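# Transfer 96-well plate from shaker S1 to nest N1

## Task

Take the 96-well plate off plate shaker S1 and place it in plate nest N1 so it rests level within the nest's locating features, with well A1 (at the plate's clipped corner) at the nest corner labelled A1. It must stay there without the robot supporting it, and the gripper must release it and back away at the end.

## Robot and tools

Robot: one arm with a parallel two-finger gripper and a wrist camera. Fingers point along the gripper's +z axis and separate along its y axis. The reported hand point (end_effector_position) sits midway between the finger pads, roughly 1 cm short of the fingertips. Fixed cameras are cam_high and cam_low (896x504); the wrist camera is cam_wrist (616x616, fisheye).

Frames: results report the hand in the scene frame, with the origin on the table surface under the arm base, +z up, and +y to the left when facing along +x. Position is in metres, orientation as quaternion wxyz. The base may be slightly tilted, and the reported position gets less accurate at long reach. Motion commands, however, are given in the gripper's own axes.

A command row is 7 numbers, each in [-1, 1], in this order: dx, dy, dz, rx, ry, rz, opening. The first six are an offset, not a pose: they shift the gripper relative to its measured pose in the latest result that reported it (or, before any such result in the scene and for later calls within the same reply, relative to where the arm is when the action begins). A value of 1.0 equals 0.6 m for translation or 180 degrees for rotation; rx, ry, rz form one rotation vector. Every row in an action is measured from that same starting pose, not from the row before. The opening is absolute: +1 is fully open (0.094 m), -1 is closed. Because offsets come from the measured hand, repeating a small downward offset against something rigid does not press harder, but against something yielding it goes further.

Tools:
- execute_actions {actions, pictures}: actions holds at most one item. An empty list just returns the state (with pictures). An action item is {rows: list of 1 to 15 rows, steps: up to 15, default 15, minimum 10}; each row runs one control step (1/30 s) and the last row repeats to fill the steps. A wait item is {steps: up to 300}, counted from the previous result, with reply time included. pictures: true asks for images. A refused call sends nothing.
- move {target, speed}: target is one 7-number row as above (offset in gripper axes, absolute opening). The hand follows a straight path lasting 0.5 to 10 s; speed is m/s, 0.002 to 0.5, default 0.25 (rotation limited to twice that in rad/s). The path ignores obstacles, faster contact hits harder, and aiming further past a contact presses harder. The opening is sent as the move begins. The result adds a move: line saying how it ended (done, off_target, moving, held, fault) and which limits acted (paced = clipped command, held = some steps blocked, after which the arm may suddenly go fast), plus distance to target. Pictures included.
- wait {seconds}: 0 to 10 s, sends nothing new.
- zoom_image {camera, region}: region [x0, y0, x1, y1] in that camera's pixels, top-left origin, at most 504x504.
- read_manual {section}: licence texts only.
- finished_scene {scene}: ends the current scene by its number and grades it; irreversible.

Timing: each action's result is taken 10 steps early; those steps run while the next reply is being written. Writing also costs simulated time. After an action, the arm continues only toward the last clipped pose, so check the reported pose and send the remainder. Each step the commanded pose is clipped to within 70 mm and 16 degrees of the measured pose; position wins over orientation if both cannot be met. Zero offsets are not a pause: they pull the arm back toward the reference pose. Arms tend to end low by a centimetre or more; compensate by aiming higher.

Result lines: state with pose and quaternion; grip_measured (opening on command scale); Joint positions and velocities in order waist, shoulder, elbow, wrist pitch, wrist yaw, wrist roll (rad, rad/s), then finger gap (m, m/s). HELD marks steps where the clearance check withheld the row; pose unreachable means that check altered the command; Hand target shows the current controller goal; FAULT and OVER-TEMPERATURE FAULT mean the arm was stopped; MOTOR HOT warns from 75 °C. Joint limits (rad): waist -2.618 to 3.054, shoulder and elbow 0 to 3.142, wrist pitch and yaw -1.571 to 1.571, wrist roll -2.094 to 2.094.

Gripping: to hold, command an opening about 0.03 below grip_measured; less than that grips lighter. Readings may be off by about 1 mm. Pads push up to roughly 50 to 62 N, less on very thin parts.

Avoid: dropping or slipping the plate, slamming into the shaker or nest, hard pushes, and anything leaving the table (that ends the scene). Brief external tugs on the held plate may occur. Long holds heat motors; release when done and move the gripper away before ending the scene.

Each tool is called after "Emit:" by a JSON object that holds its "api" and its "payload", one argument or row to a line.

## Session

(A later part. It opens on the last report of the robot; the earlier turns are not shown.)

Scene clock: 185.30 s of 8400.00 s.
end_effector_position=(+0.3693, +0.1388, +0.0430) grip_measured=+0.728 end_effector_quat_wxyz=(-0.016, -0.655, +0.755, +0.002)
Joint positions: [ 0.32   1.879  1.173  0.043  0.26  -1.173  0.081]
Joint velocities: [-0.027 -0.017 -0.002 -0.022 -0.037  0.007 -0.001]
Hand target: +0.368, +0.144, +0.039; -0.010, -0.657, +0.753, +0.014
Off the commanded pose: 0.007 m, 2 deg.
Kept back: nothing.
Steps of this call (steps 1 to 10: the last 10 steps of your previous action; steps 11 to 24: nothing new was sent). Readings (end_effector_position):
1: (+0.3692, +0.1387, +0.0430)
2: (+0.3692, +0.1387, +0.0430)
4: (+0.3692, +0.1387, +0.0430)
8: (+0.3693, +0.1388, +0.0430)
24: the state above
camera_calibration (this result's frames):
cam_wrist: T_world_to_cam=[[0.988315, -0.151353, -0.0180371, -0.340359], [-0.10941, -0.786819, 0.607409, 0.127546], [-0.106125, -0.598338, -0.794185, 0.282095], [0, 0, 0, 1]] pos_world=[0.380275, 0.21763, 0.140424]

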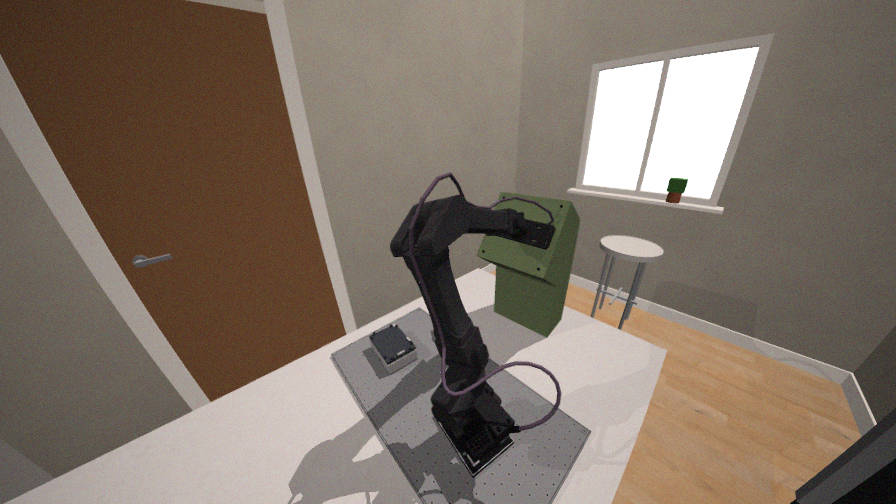

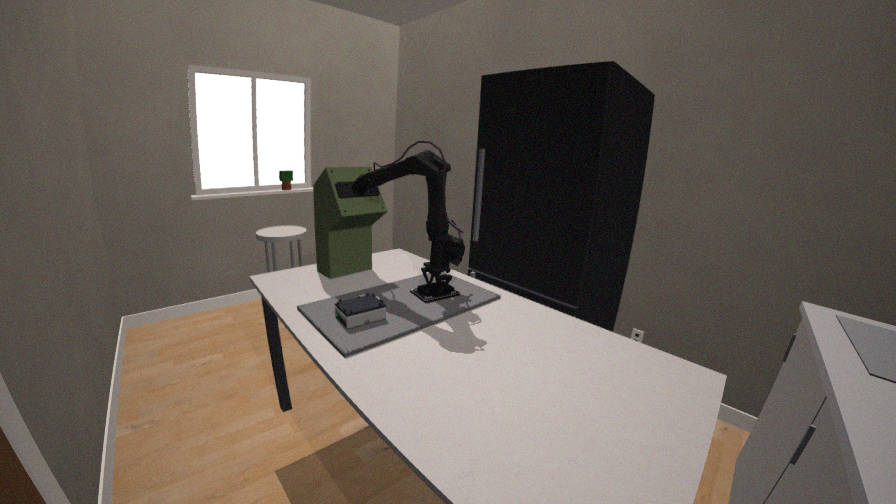

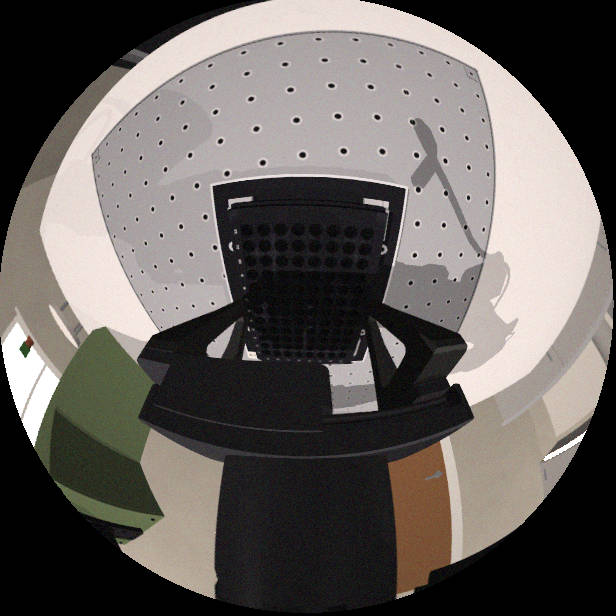

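Emit:
{"api": "execute_actions", "payload": {
  "actions": [
    {"rows": [[-0.0067,0.0048,0.0064,-0.0044,-0.0062,-0.0018,0.695],[-0.0051,0.0058,0.0063,-0.0051,-0.0047,-0.0018,0.695],[-0.0055,0.0040,0.0051,-0.0044,-0.0051,-0.0018,0.695],[-0.0058,0.0022,0.0038,-0.0037,-0.0055,-0.0018,0.695],[-0.0062,0.0005,0.0026,-0.0029,-0.0059,-0.0018,0.695],[-0.0065,-0.0013,0.0014,-0.0022,-0.0063,-0.0018,0.695],[-0.0069,-0.0031,0.0002,-0.0015,-0.0067,-0.0018,0.695],[-0.0072,-0.0049,-0.0011,-0.0008,-0.0071,-0.0018,0.695],[-0.0076,-0.0067,-0.0023,-0.0001,-0.0075,-0.0018,0.695],[-0.0079,-0.0084,-0.0035,0.0007,-0.0079,-0.0018,0.695],[-0.0082,-0.0102,-0.0048,0.0014,-0.0083,-0.0018,0.695]], "steps": 12}
  ],
  "pictures": false
}}

Emit:
{"api": "execute_actions", "payload": {
  "actions": [
    {"steps": 24}
  ],
  "pictures": true
}}

Emit:
{"api": "zoom_image", "payload": {
  "camera": "cam_wrist",
  "region": [215, 175, 400, 250]
}}

Scene clock: 192.10 s of 8400.00 s.
end_effector_position=(+0.3693, +0.1388, +0.0430) grip_measured=+0.728 end_effector_quat_wxyz=(-0.016, -0.655, +0.755, +0.002)
Joint positions: [ 0.32   1.879  1.173  0.043  0.26  -1.173  0.081]
Joint velocities: [ 0.017 -0.017  0.002  0.022 -0.066 -0.081 -0.001]
Steps of this call (steps 1 to 90: nothing new was sent; then 3.73 s passed at rest; steps 91 to 92: the first 2 steps of this action). Readings (end_effector_position):
91: (+0.3693, +0.1388, +0.0430)
92: the state above

Scene clock: 192.90 s of 8400.00 s.
end_effector_position=(+0.3693, +0.1388, +0.0430) grip_measured=+0.728 end_effector_quat_wxyz=(-0.016, -0.655, +0.755, +0.002)
Joint positions: [ 0.32   1.879  1.173  0.043  0.26  -1.173  0.081]
Joint velocities: [ 0.017 -0.007 -0.007  0.007  0.022 -0.051  0.001]
Hand target: +0.376, +0.143, +0.046; -0.004, -0.658, +0.753, +0.008
Off the commanded pose: 0.008 m, 2 deg.
Kept back: nothing.
Steps of this call (steps 1 to 10: the last 10 steps of your previous action; steps 11 to 24: nothing new was sent). Readings (end_effector_position):
1: (+0.3693, +0.1388, +0.0430)
2: (+0.3693, +0.1388, +0.0430)
4: (+0.3693, +0.1388, +0.0430)
8: (+0.3693, +0.1388, +0.0430)
24: the state above
camera_calibration (this result's frames):
cam_wrist: T_world_to_cam=[[0.988315, -0.151353, -0.0180371, -0.340359], [-0.10941, -0.786819, 0.607409, 0.127546], [-0.106125, -0.598338, -0.794185, 0.282095], [0, 0, 0, 1]] pos_world=[0.380275, 0.21763, 0.140424]

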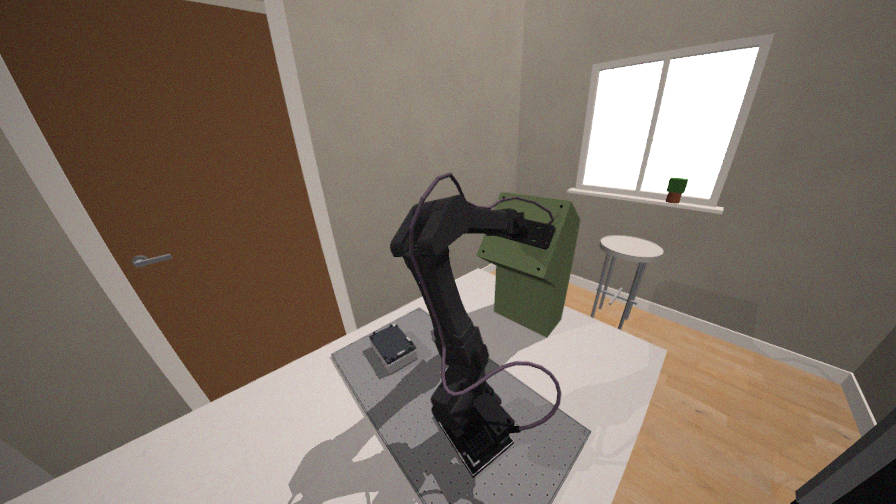

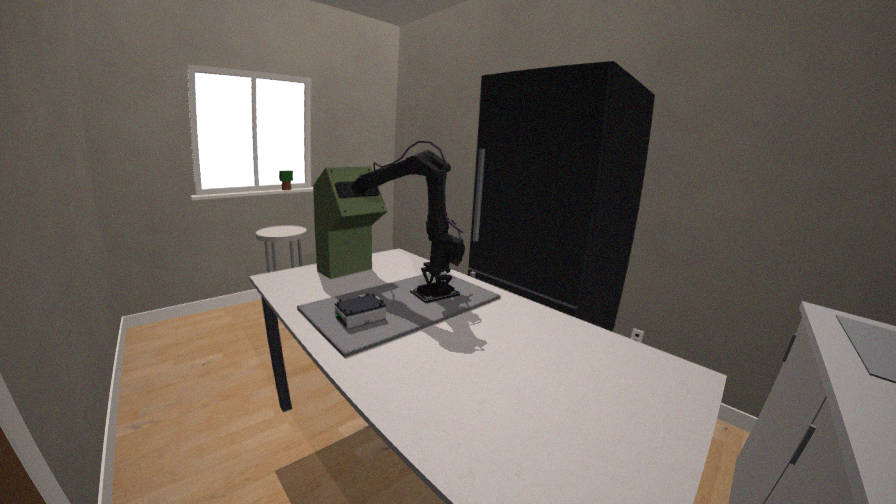

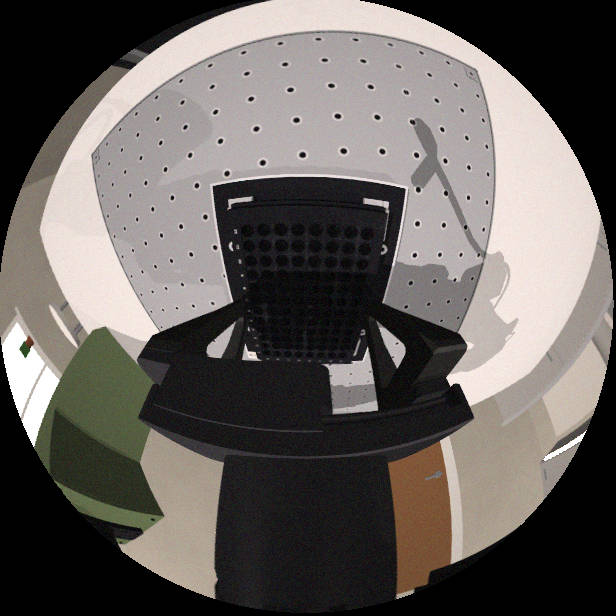

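Region (215, 175, 400, 250) of cam_wrist's 616x616 image, scaled by 2.724, with more detail than that image has; it fills the top 204 rows of this view, and the rest is white.

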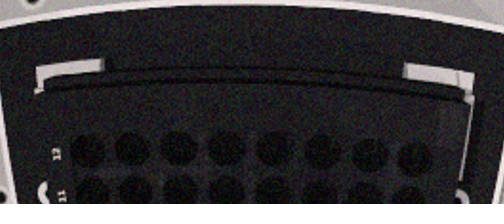

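Emit:
{"api": "execute_actions", "payload": {
  "actions": [
    {"rows": [[-0.0084,-0.0111,-0.0054,0.0018,-0.0085,-0.0018,0.695],[-0.0085,-0.0120,-0.0060,0.0021,-0.0087,-0.0018,0.695],[-0.0087,-0.0129,-0.0066,0.0025,-0.0089,-0.0018,0.695],[-0.0089,-0.0138,-0.0072,0.0028,-0.0091,-0.0018,0.695],[-0.0091,-0.0146,-0.0078,0.0032,-0.0093,-0.0018,0.695],[-0.0093,-0.0155,-0.0085,0.0036,-0.0095,-0.0018,0.695],[-0.0094,-0.0164,-0.0091,0.0039,-0.0097,-0.0018,0.695],[-0.0096,-0.0173,-0.0097,0.0043,-0.0099,-0.0018,0.695],[-0.0098,-0.0182,-0.0103,0.0046,-0.0101,-0.0018,0.695],[-0.0100,-0.0191,-0.0109,0.0050,-0.0103,-0.0018,0.695]], "steps": 12}
  ],
  "pictures": false
}}

Emit:
{"api": "execute_actions", "payload": {
  "actions": [
    {"steps": 24}
  ],
  "pictures": true
}}

Emit:
{"api": "zoom_image", "payload": {
  "camera": "cam_wrist",
  "region": [215, 175, 400, 250]
}}

Scene clock: 193.67 s of 8400.00 s.
end_effector_position=(+0.3693, +0.1388, +0.0430) grip_measured=+0.728 end_effector_quat_wxyz=(-0.016, -0.655, +0.755, +0.002)
Joint positions: [ 0.32   1.879  1.173  0.043  0.26  -1.173  0.081]
Joint velocities: [-0.007 -0.027 -0.022 -0.007  0.037  0.007  0.   ]
Steps of this call (steps 1 to 21: nothing new was sent; steps 22 to 23: the first 2 steps of this action). Readings (end_effector_position):
22: (+0.3693, +0.1388, +0.0430)
23: the state above

Scene clock: 194.47 s of 8400.00 s.
end_effector_position=(+0.3708, +0.1388, +0.0449) grip_measured=+0.728 end_effector_quat_wxyz=(-0.015, -0.657, +0.754, +0.002)
Joint positions: [ 0.32   1.872  1.173  0.038  0.259 -1.178  0.081]
Joint velocities: [-0.002 -0.007 -0.002 -0.066  0.11   0.022 -0.   ]
Hand target: +0.382, +0.143, +0.049; +0.002, -0.658, +0.753, +0.006
Off the commanded pose: 0.012 m, 2 deg.
Kept back: nothing.
Steps of this call (steps 1 to 10: the last 10 steps of your previous action; steps 11 to 24: nothing new was sent). Readings (end_effector_position):
1: (+0.3693, +0.1388, +0.0430)
2: (+0.3693, +0.1388, +0.0430)
4: (+0.3696, +0.1388, +0.0432)
8: (+0.3701, +0.1388, +0.0444)
24: the state above
camera_calibration (this result's frames):
cam_wrist: T_world_to_cam=[[0.989015, -0.146825, -0.0170792, -0.34277], [-0.106521, -0.788056, 0.606317, 0.125707], [-0.102482, -0.597838, -0.795039, 0.282426], [0, 0, 0, 1]] pos_world=[0.381339, 0.217582, 0.142468]

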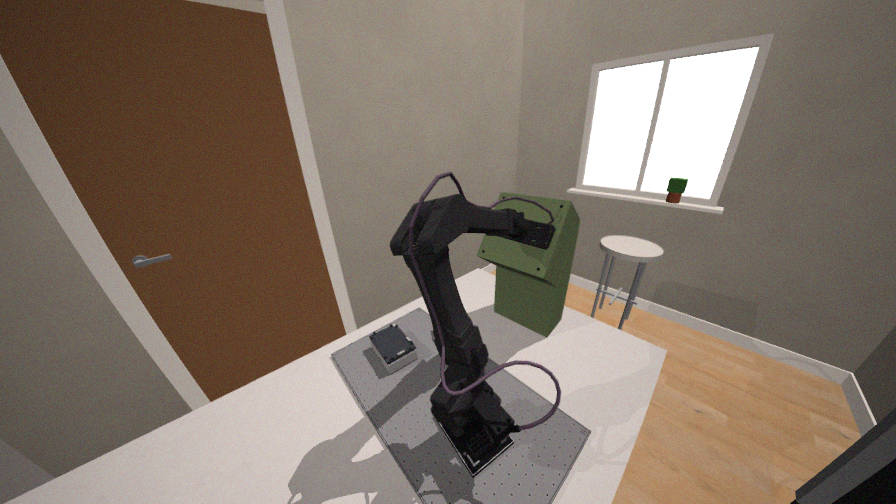

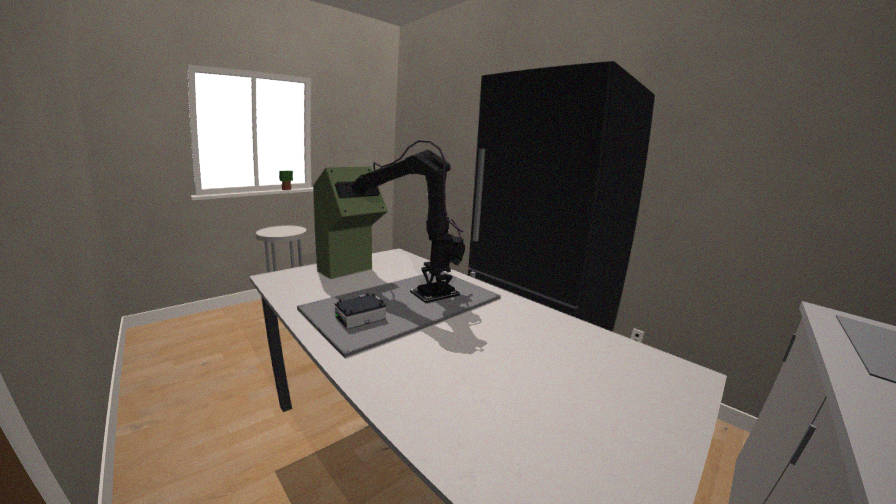

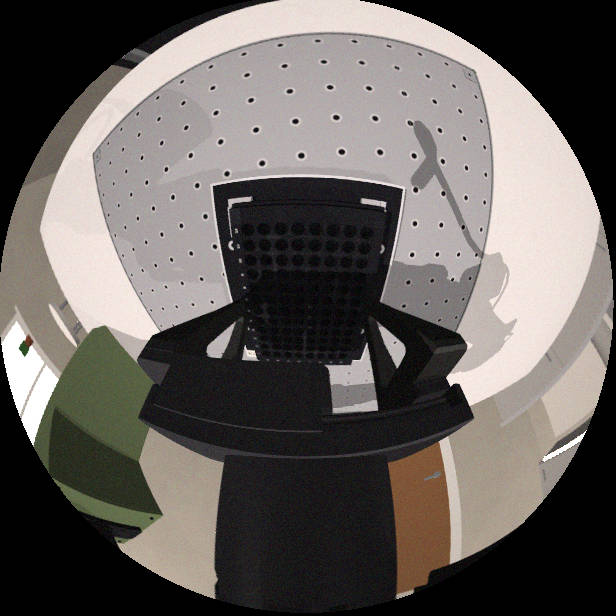

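Region (215, 175, 400, 250) of cam_wrist's 616x616 image, scaled by 2.724, with more detail than that image has; it fills the top 204 rows of this view, and the rest is white.

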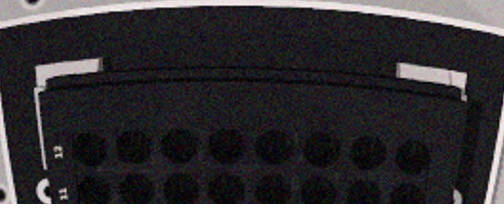

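Emit:
{"api": "execute_actions", "payload": {
  "actions": [
    {"rows": [[-0.0099,-0.0163,-0.0065,0.0047,-0.0101,-0.0003,0.695],[-0.0102,-0.0160,-0.0053,0.0047,-0.0104,-0.0003,0.695],[-0.0105,-0.0157,-0.0041,0.0047,-0.0106,-0.0003,0.695],[-0.0108,-0.0153,-0.0035,0.0047,-0.0109,-0.0003,0.695],[-0.0111,-0.0150,-0.0032,0.0047,-0.0111,-0.0003,0.695],[-0.0115,-0.0146,-0.0029,0.0047,-0.0114,-0.0003,0.695],[-0.0118,-0.0143,-0.0026,0.0047,-0.0116,-0.0003,0.695],[-0.0121,-0.0140,-0.0023,0.0047,-0.0119,-0.0003,0.695],[-0.0124,-0.0136,-0.0020,0.0047,-0.0121,-0.0003,0.695],[-0.0127,-0.0133,-0.0017,0.0047,-0.0124,-0.0003,0.695]], "steps": 12}
  ],
  "pictures": false
}}

Emit:
{"api": "execute_actions", "payload": {
  "actions": [
    {"steps": 24}
  ],
  "pictures": true
}}

Emit:
{"api": "zoom_image", "payload": {
  "camera": "cam_wrist",
  "region": [215, 175, 400, 250]
}}

Scene clock: 196.77 s of 8400.00 s.
end_effector_position=(+0.3708, +0.1388, +0.0449) grip_measured=+0.728 end_effector_quat_wxyz=(-0.015, -0.657, +0.754, +0.002)
Joint positions: [ 0.32   1.872  1.173  0.038  0.259 -1.178  0.081]
Joint velocities: [-0.002 -0.007  0.017 -0.095 -0.051  0.022 -0.   ]
Steps of this call (steps 1 to 67: nothing new was sent; steps 68 to 69: the first 2 steps of this action). Readings (end_effector_position):
68: (+0.3708, +0.1388, +0.0449)
69: the state above

Scene clock: 197.57 s of 8400.00 s.
end_effector_position=(+0.3708, +0.1389, +0.0449) grip_measured=+0.728 end_effector_quat_wxyz=(-0.015, -0.657, +0.754, +0.002)
Joint positions: [ 0.32   1.872  1.173  0.038  0.259 -1.178  0.081]
Joint velocities: [ 0.002  0.002 -0.002 -0.037  0.037 -0.007 -0.001]
Hand target: +0.380, +0.145, +0.046; +0.005, -0.658, +0.753, +0.008
Off the commanded pose: 0.011 m, 2 deg.
Kept back: nothing.
Steps of this call (steps 1 to 10: the last 10 steps of your previous action; steps 11 to 24: nothing new was sent). Readings (end_effector_position):
1: (+0.3708, +0.1388, +0.0449)
2: (+0.3708, +0.1388, +0.0449)
4: (+0.3708, +0.1388, +0.0449)
8: (+0.3708, +0.1389, +0.0449)
24: the state above
camera_calibration (this result's frames):
cam_wrist: T_world_to_cam=[[0.989012, -0.146829, -0.0172288, -0.342735], [-0.106471, -0.788279, 0.606037, 0.125782], [-0.102565, -0.597543, -0.79525, 0.282463], [0, 0, 0, 1]] pos_world=[0.381332, 0.217611, 0.142495]

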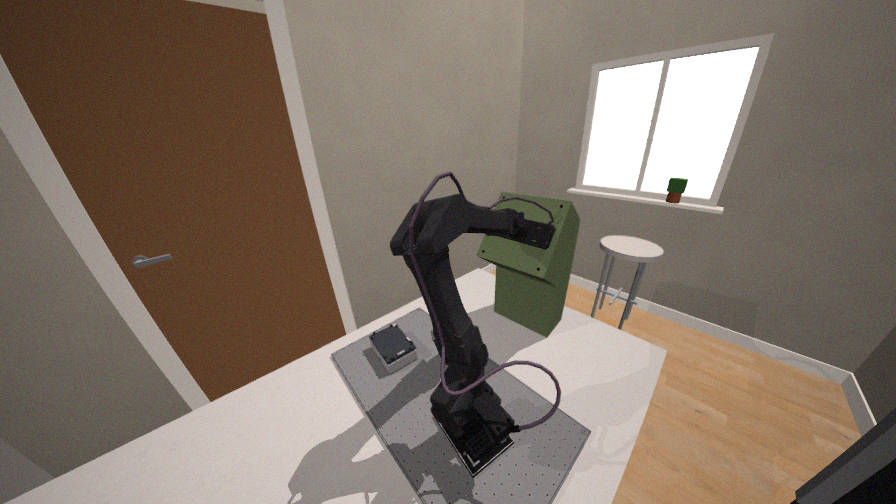

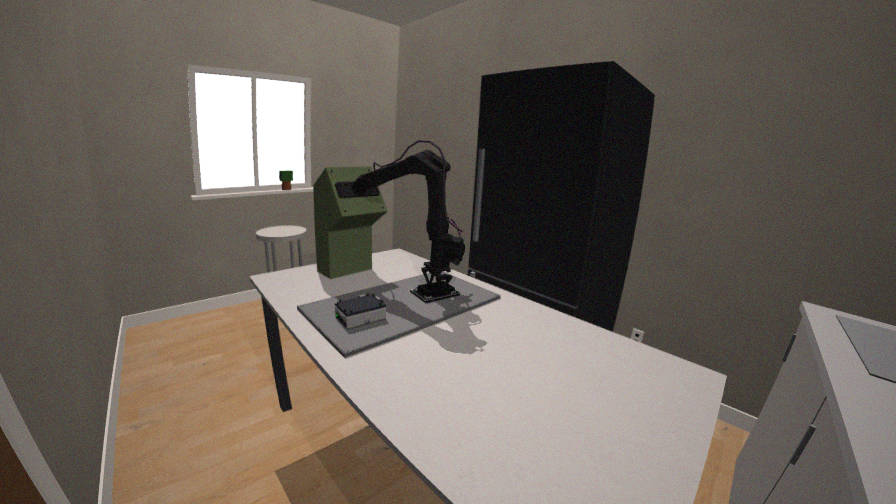

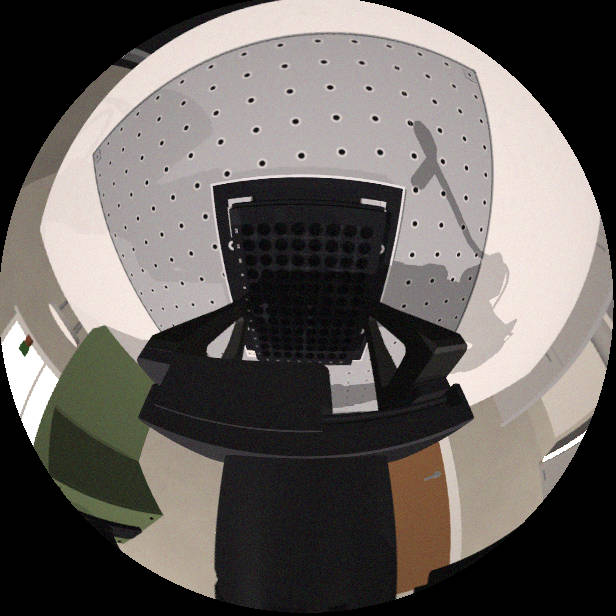

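Region (215, 175, 400, 250) of cam_wrist's 616x616 image, scaled by 2.724, with more detail than that image has; it fills the top 204 rows of this view, and the rest is white.

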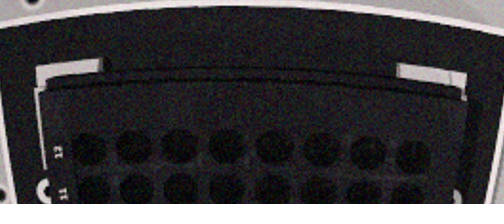

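Emit:
{"api": "execute_actions", "payload": {
  "actions": [
    {"rows": [[-0.0129,-0.0135,-0.0017,0.0049,-0.0126,-0.0003,0.695],[-0.0132,-0.0137,-0.0017,0.0050,-0.0129,-0.0003,0.695],[-0.0135,-0.0139,-0.0016,0.0051,-0.0132,-0.0003,0.695],[-0.0138,-0.0142,-0.0016,0.0053,-0.0135,-0.0003,0.695],[-0.0141,-0.0144,-0.0016,0.0054,-0.0137,-0.0003,0.695],[-0.0144,-0.0146,-0.0016,0.0055,-0.0140,-0.0003,0.695],[-0.0147,-0.0148,-0.0015,0.0056,-0.0143,-0.0003,0.695],[-0.0150,-0.0150,-0.0015,0.0057,-0.0146,-0.0003,0.695]], "steps": 12}
  ],
  "pictures": false
}}

Emit:
{"api": "execute_actions", "payload": {
  "actions": [
    {"steps": 24}
  ],
  "pictures": true
}}

Emit:
{"api": "zoom_image", "payload": {
  "camera": "cam_wrist",
  "region": [215, 175, 400, 250]
}}

Scene clock: 198.37 s of 8400.00 s.
end_effector_position=(+0.3709, +0.1388, +0.0449) grip_measured=+0.728 end_effector_quat_wxyz=(-0.015, -0.657, +0.754, +0.002)
Joint positions: [ 0.319  1.872  1.173  0.039  0.258 -1.178  0.081]
Joint velocities: [ 0.002  0.002  0.002 -0.037 -0.051 -0.007  0.   ]
Steps of this call (steps 1 to 22: nothing new was sent; steps 23 to 24: the first 2 steps of this action). Readings (end_effector_position):
23: (+0.3709, +0.1389, +0.0449)
24: the state above

Scene clock: 199.17 s of 8400.00 s.
end_effector_position=(+0.3709, +0.1389, +0.0447) grip_measured=+0.728 end_effector_quat_wxyz=(-0.013, -0.657, +0.754, +0.004)
Joint positions: [ 0.317  1.872  1.173  0.039  0.251 -1.18   0.081]
Joint velocities: [-0.007 -0.002 -0.002  0.007  0.022  0.007  0.001]
Hand target: +0.381, +0.146, +0.046; +0.008, -0.658, +0.753, +0.010
Off the commanded pose: 0.013 m, 3 deg.
Kept back: nothing.
Steps of this call (steps 1 to 10: the last 10 steps of your previous action; steps 11 to 24: nothing new was sent). Readings (end_effector_position):
1: (+0.3709, +0.1387, +0.0448)
2: (+0.3709, +0.1388, +0.0448)
4: (+0.3710, +0.1388, +0.0447)
8: (+0.3709, +0.1387, +0.0447)
24: the state above
camera_calibration (this result's frames):
cam_wrist: T_world_to_cam=[[0.988936, -0.147126, -0.0189372, -0.342718], [-0.10619, -0.791285, 0.602155, 0.126409], [-0.103577, -0.593482, -0.798154, 0.282186], [0, 0, 0, 1]] pos_world=[0.381577, 0.217076, 0.14262]

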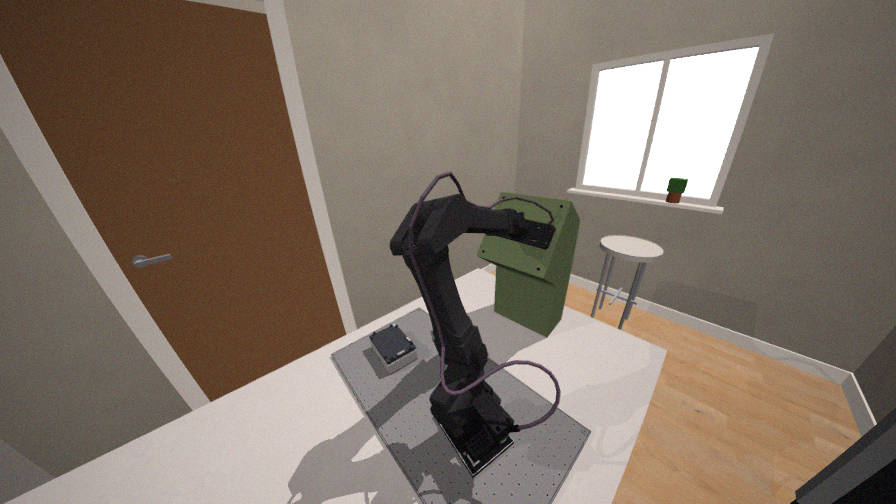

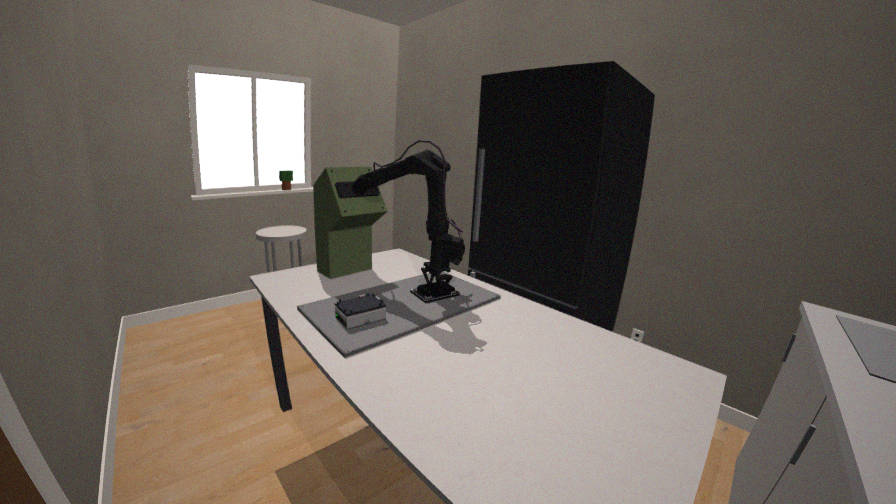

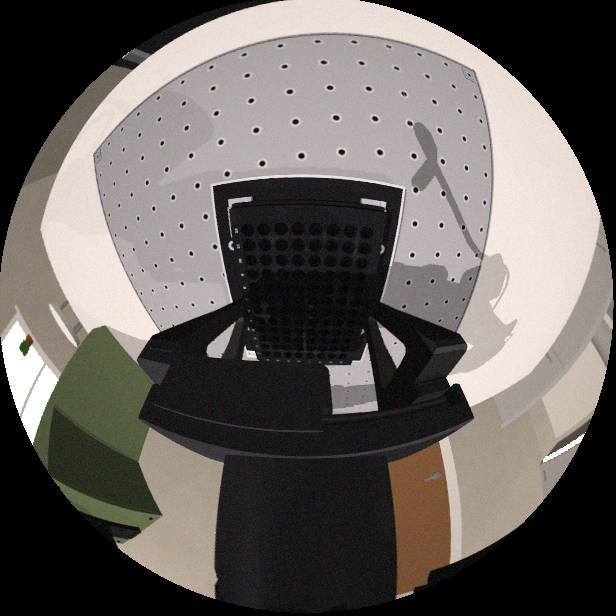

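Region (215, 175, 400, 250) of cam_wrist's 616x616 image, scaled by 2.724, with more detail than that image has; it fills the top 204 rows of this view, and the rest is white.

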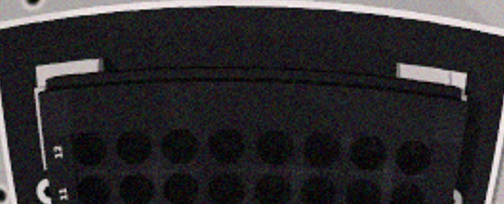

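Emit:
{"api": "execute_actions", "payload": {
  "actions": []
}}

Scene clock: 200.67 s of 8400.00 s.
end_effector_position=(+0.3709, +0.1389, +0.0447) grip_measured=+0.728 end_effector_quat_wxyz=(-0.013, -0.657, +0.754, +0.004)
Joint positions: [ 0.317  1.872  1.173  0.039  0.251 -1.18   0.081]
Joint velocities: [-0.007 -0.012  0.012  0.022 -0.066  0.022  0.001]
Hand target: +0.381, +0.146, +0.046; +0.008, -0.658, +0.753, +0.010
Off the commanded pose: 0.013 m, 3 deg.
Kept back: nothing.
Steps of this call (steps 1 to 45: nothing new was sent). Readings (end_effector_position):
1: (+0.3709, +0.1389, +0.0447)
2: (+0.3709, +0.1389, +0.0447)
4: (+0.3709, +0.1389, +0.0447)
8: (+0.3709, +0.1389, +0.0447)
45: the state above
camera_calibration (this result's frames):
cam_wrist: T_world_to_cam=[[0.988936, -0.147126, -0.0189372, -0.342718], [-0.10619, -0.791285, 0.602155, 0.126409], [-0.103577, -0.593482, -0.798154, 0.282186], [0, 0, 0, 1]] pos_world=[0.381577, 0.217076, 0.14262]

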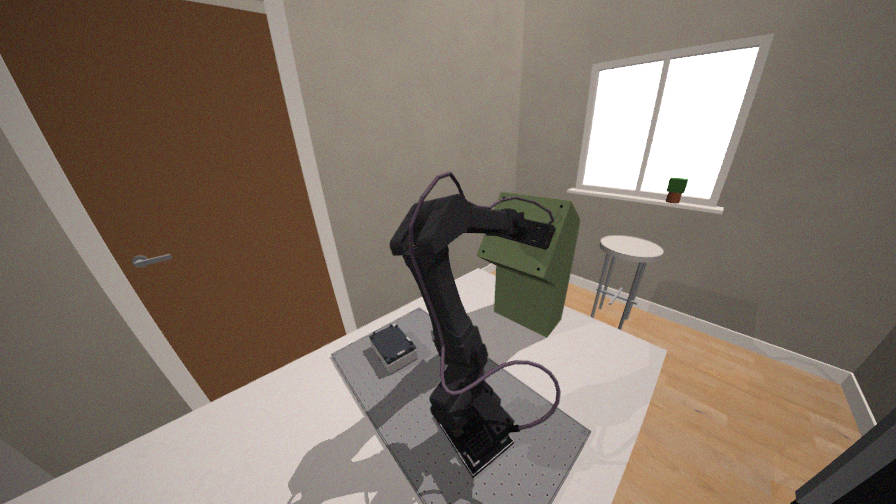

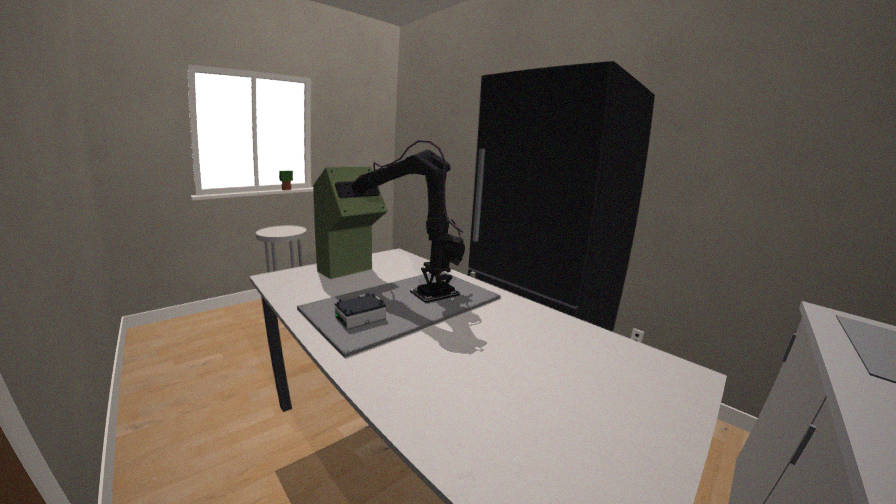

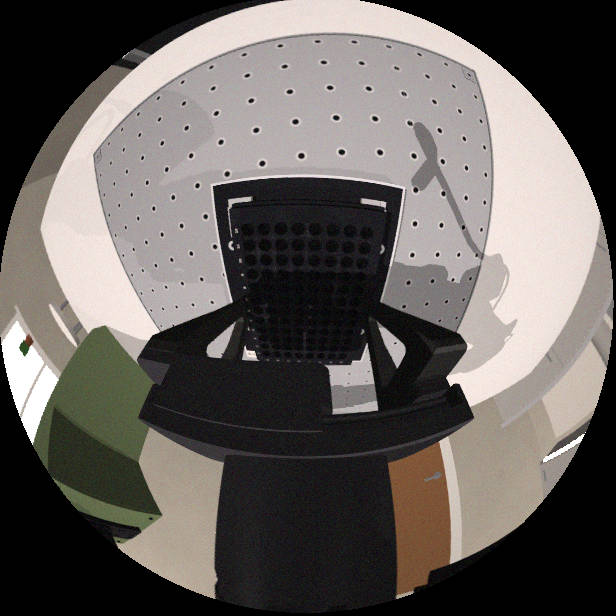

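Emit:
{"api": "move", "payload": {
  "target": [-0.0132,-0.0218,-0.026,0.004,0.0005,0,0.695],
  "speed": 0.03
}}

Emit:
{"api": "zoom_image", "payload": {
  "camera": "cam_wrist",
  "region": [215,175,400,250]
}}

Scene clock: 202.40 s of 8400.00 s.
end_effector_position=(+0.3731, +0.1359, +0.0539) grip_measured=+0.728 end_effector_quat_wxyz=(-0.023, -0.660, +0.751, -0.001)
Joint positions: [ 0.323  1.842  1.173 -0.005  0.275 -1.179  0.081]
Joint velocities: [ 0.017 -0.002 -0.002  0.007  0.081 -0.022 -0.   ]
Hand target: +0.385, +0.145, +0.060; -0.010, -0.657, +0.754, -0.001
Off the commanded pose: 0.016 m, 2 deg.
Kept back: nothing.
move: off_target
camera_calibration (this result's frames):
cam_wrist: T_world_to_cam=[[0.98981, -0.140392, -0.0238061, -0.346138], [-0.0955903, -0.779018, 0.619672, 0.112149], [-0.105543, -0.611082, -0.7845, 0.290383], [0, 0, 0, 1]] pos_world=[0.383978, 0.216219, 0.150069]

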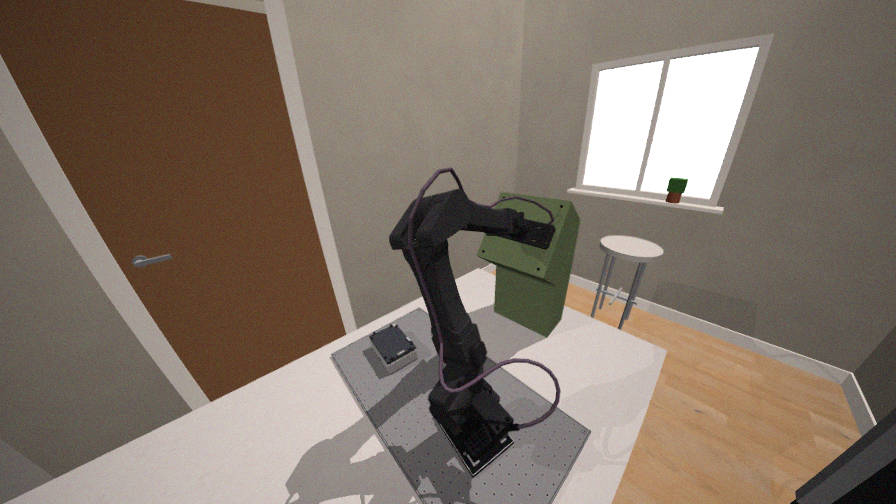

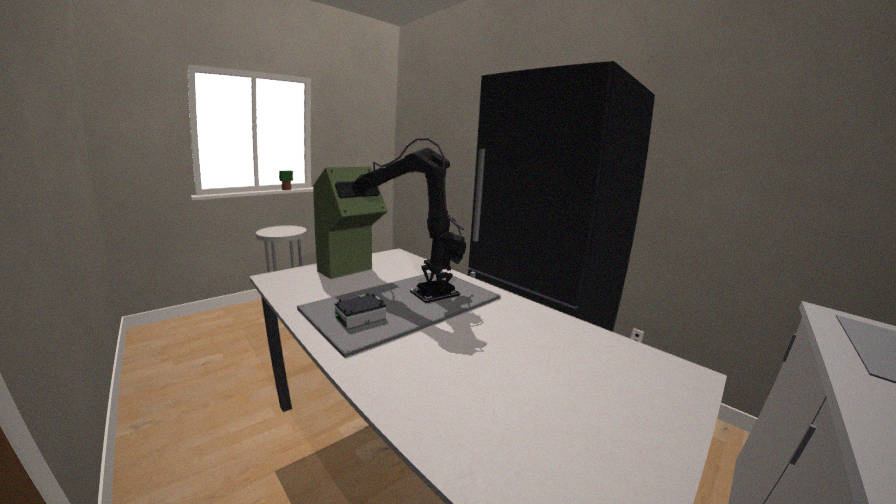

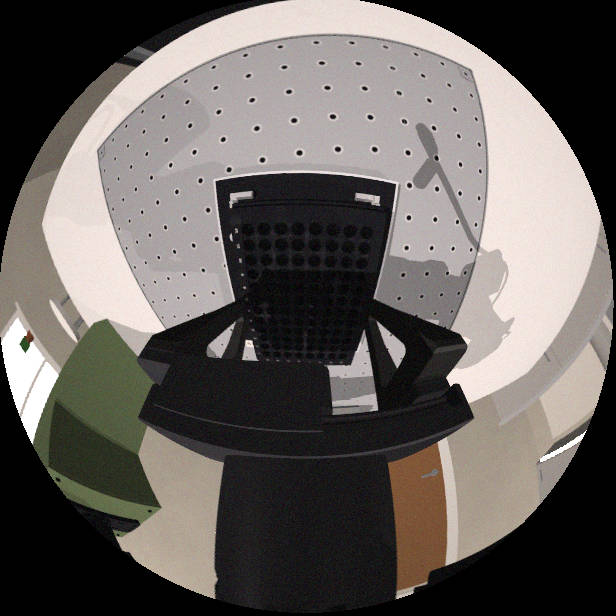

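Region (215, 175, 400, 250) of cam_wrist's 616x616 image, scaled by 2.724, with more detail than that image has; it fills the top 204 rows of this view, and the rest is white.

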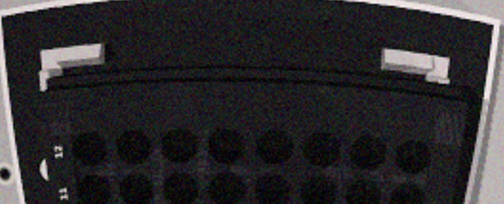

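Emit:
{"api": "move", "payload": {
  "target": [-0.0197,-0.0197,0.0011,0.0134,-0.0182,0.004,0.695],
  "speed": 0.03
}}

Emit:
{"api": "zoom_image", "payload": {
  "camera": "cam_wrist",
  "region": [215,175,400,250]
}}

Scene clock: 205.83 s of 8400.00 s.
end_effector_position=(+0.3854, +0.1425, +0.0536) grip_measured=+0.728 end_effector_quat_wxyz=(+0.005, -0.654, +0.756, -0.005)
Joint positions: [ 0.323  1.842  1.173  0.051  0.256 -1.179  0.081]
Joint velocities: [ 0.002  0.007 -0.012  0.007 -0.066  0.037 -0.001]
Hand target: +0.386, +0.146, +0.053; +0.012, -0.655, +0.756, +0.001
Off the commanded pose: 0.004 m, 1 deg.
Kept back: nothing.
move: done
camera_calibration (this result's frames):
cam_wrist: T_world_to_cam=[[0.987774, -0.154739, 0.0189366, -0.356862], [-0.136058, -0.79641, 0.589254, 0.13836], [-0.0760994, -0.584626, -0.807726, 0.281677], [0, 0, 0, 1]] pos_world=[0.39276, 0.219647, 0.152746]

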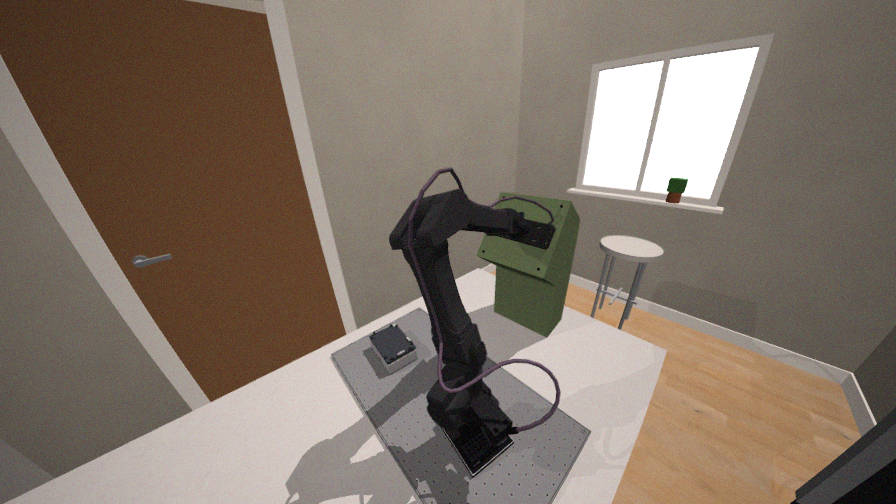

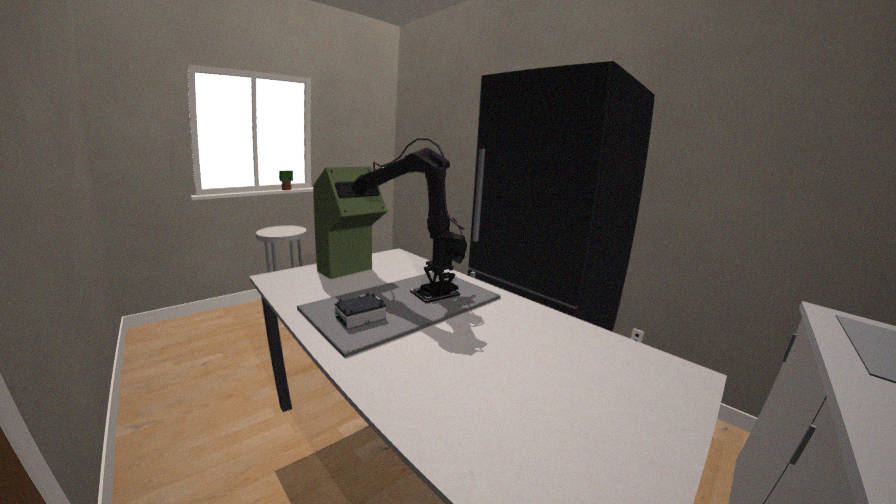

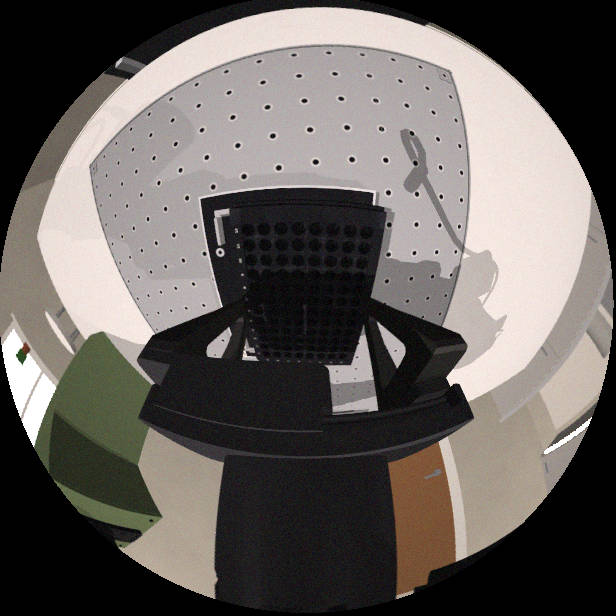

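Region (215, 175, 400, 250) of cam_wrist's 616x616 image, scaled by 2.724, with more detail than that image has; it fills the top 204 rows of this view, and the rest is white.

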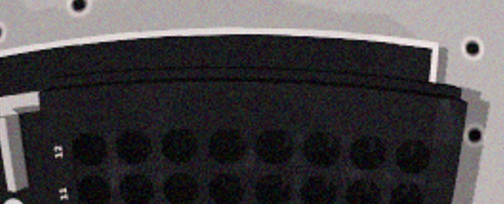

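Emit:
{"api": "move", "payload": {
  "target": [0.0039,0.0053,0.0068,0.0012,0.0057,-0.001,0.695],
  "speed": 0.02
}}

Scene clock: 209.50 s of 8400.00 s.
end_effector_position=(+0.3876, +0.1390, +0.0537) grip_measured=+0.728 end_effector_quat_wxyz=(+0.002, -0.654, +0.757, -0.016)
Joint positions: [ 0.323  1.842  1.173  0.056  0.278 -1.179  0.081]
Joint velocities: [-0.002  0.007 -0.007 -0.007 -0.022 -0.007 -0.   ]
Hand target: +0.382, +0.141, +0.050; -0.001, -0.655, +0.755, -0.012
Off the commanded pose: 0.007 m, 1 deg.
Kept back: nothing.
move: done
camera_calibration (this result's frames):
cam_wrist: T_world_to_cam=[[0.987246, -0.155881, 0.0323497, -0.359953], [-0.143595, -0.784142, 0.60374, 0.136259], [-0.0687445, -0.600685, -0.796525, 0.27864], [0, 0, 0, 1]] pos_world=[0.394083, 0.218111, 0.151323]

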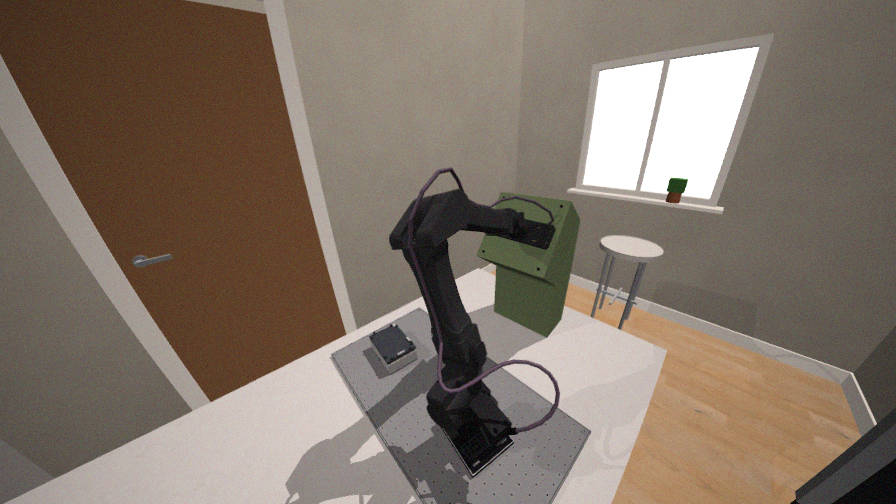

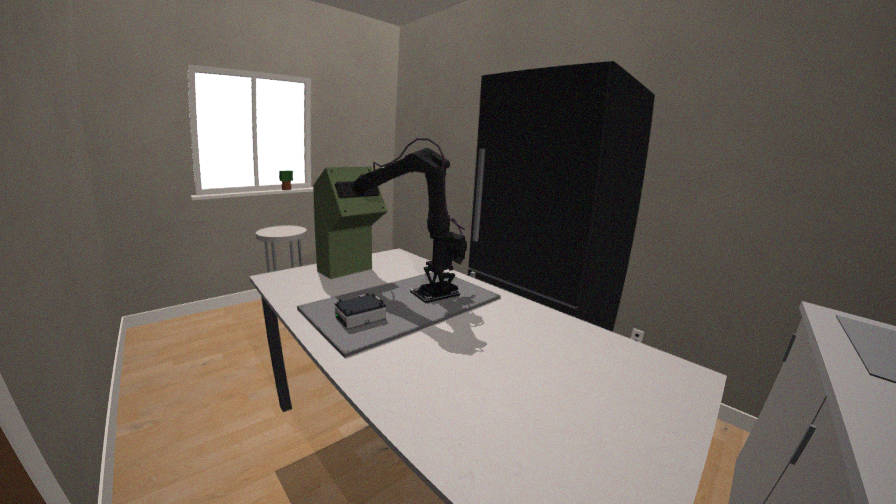

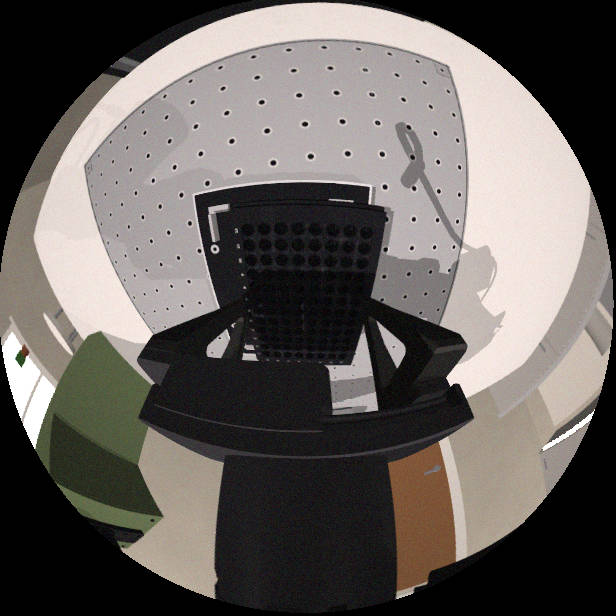

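Emit:
{"api": "move", "payload": {
  "target": [-0.0062,0.0137,0.0067,-0.0075,-0.0042,-0.0017,0.695],
  "speed": 0.02
}}

Scene clock: 213.07 s of 8400.00 s.
end_effector_position=(+0.3878, +0.1390, +0.0537) grip_measured=+0.728 end_effector_quat_wxyz=(+0.003, -0.653, +0.757, -0.016)
Joint positions: [ 0.323  1.842  1.173  0.057  0.278 -1.179  0.081]
Joint velocities: [-0.002 -0.002 -0.002 -0.007 -0.037  0.007  0.   ]
Hand target: +0.380, +0.144, +0.050; -0.000, -0.656, +0.755, -0.003
Off the commanded pose: 0.010 m, 2 deg.
Kept back: nothing.
move: done
camera_calibration (this result's frames):
cam_wrist: T_world_to_cam=[[0.987193, -0.156074, 0.0330279, -0.360111], [-0.144176, -0.784226, 0.603493, 0.136568], [-0.0682881, -0.600526, -0.796684, 0.278491], [0, 0, 0, 1]] pos_world=[0.394207, 0.218137, 0.151346]

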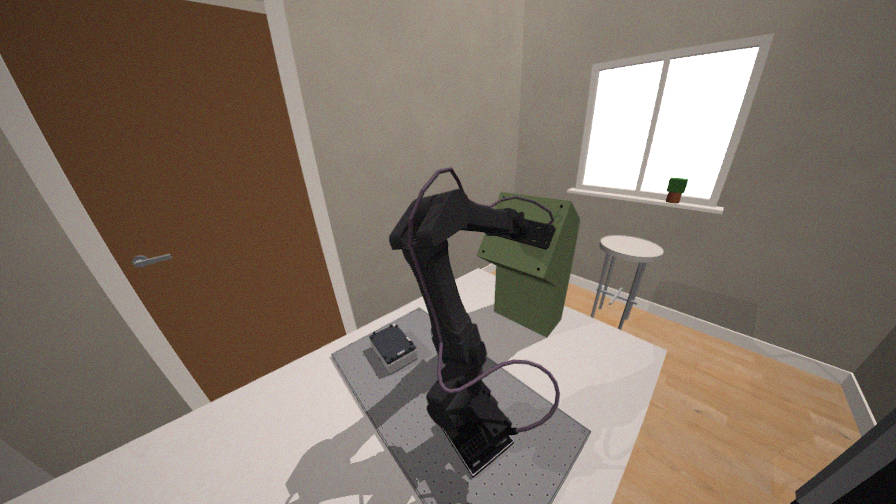

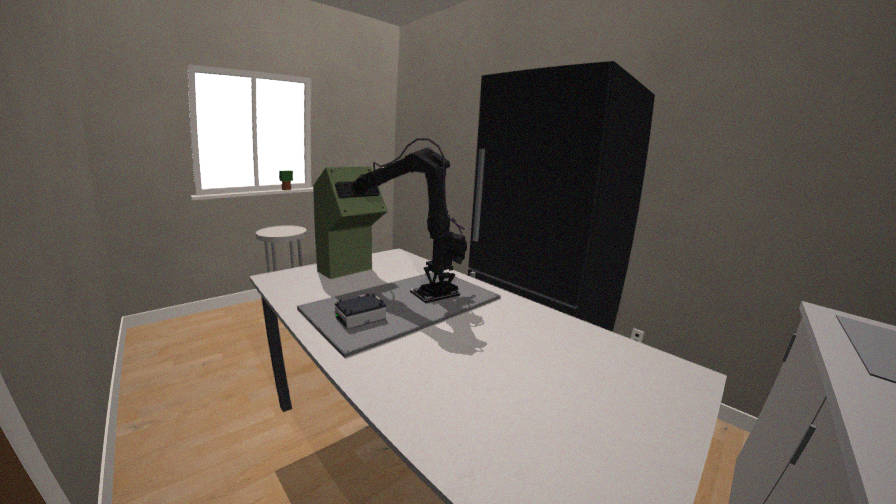

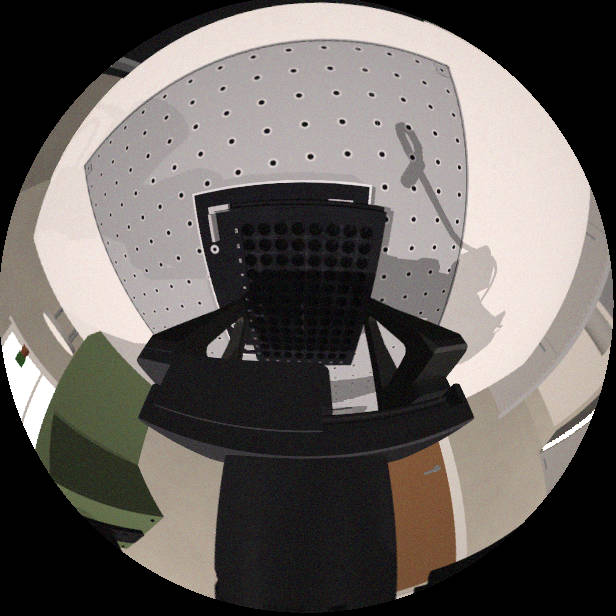

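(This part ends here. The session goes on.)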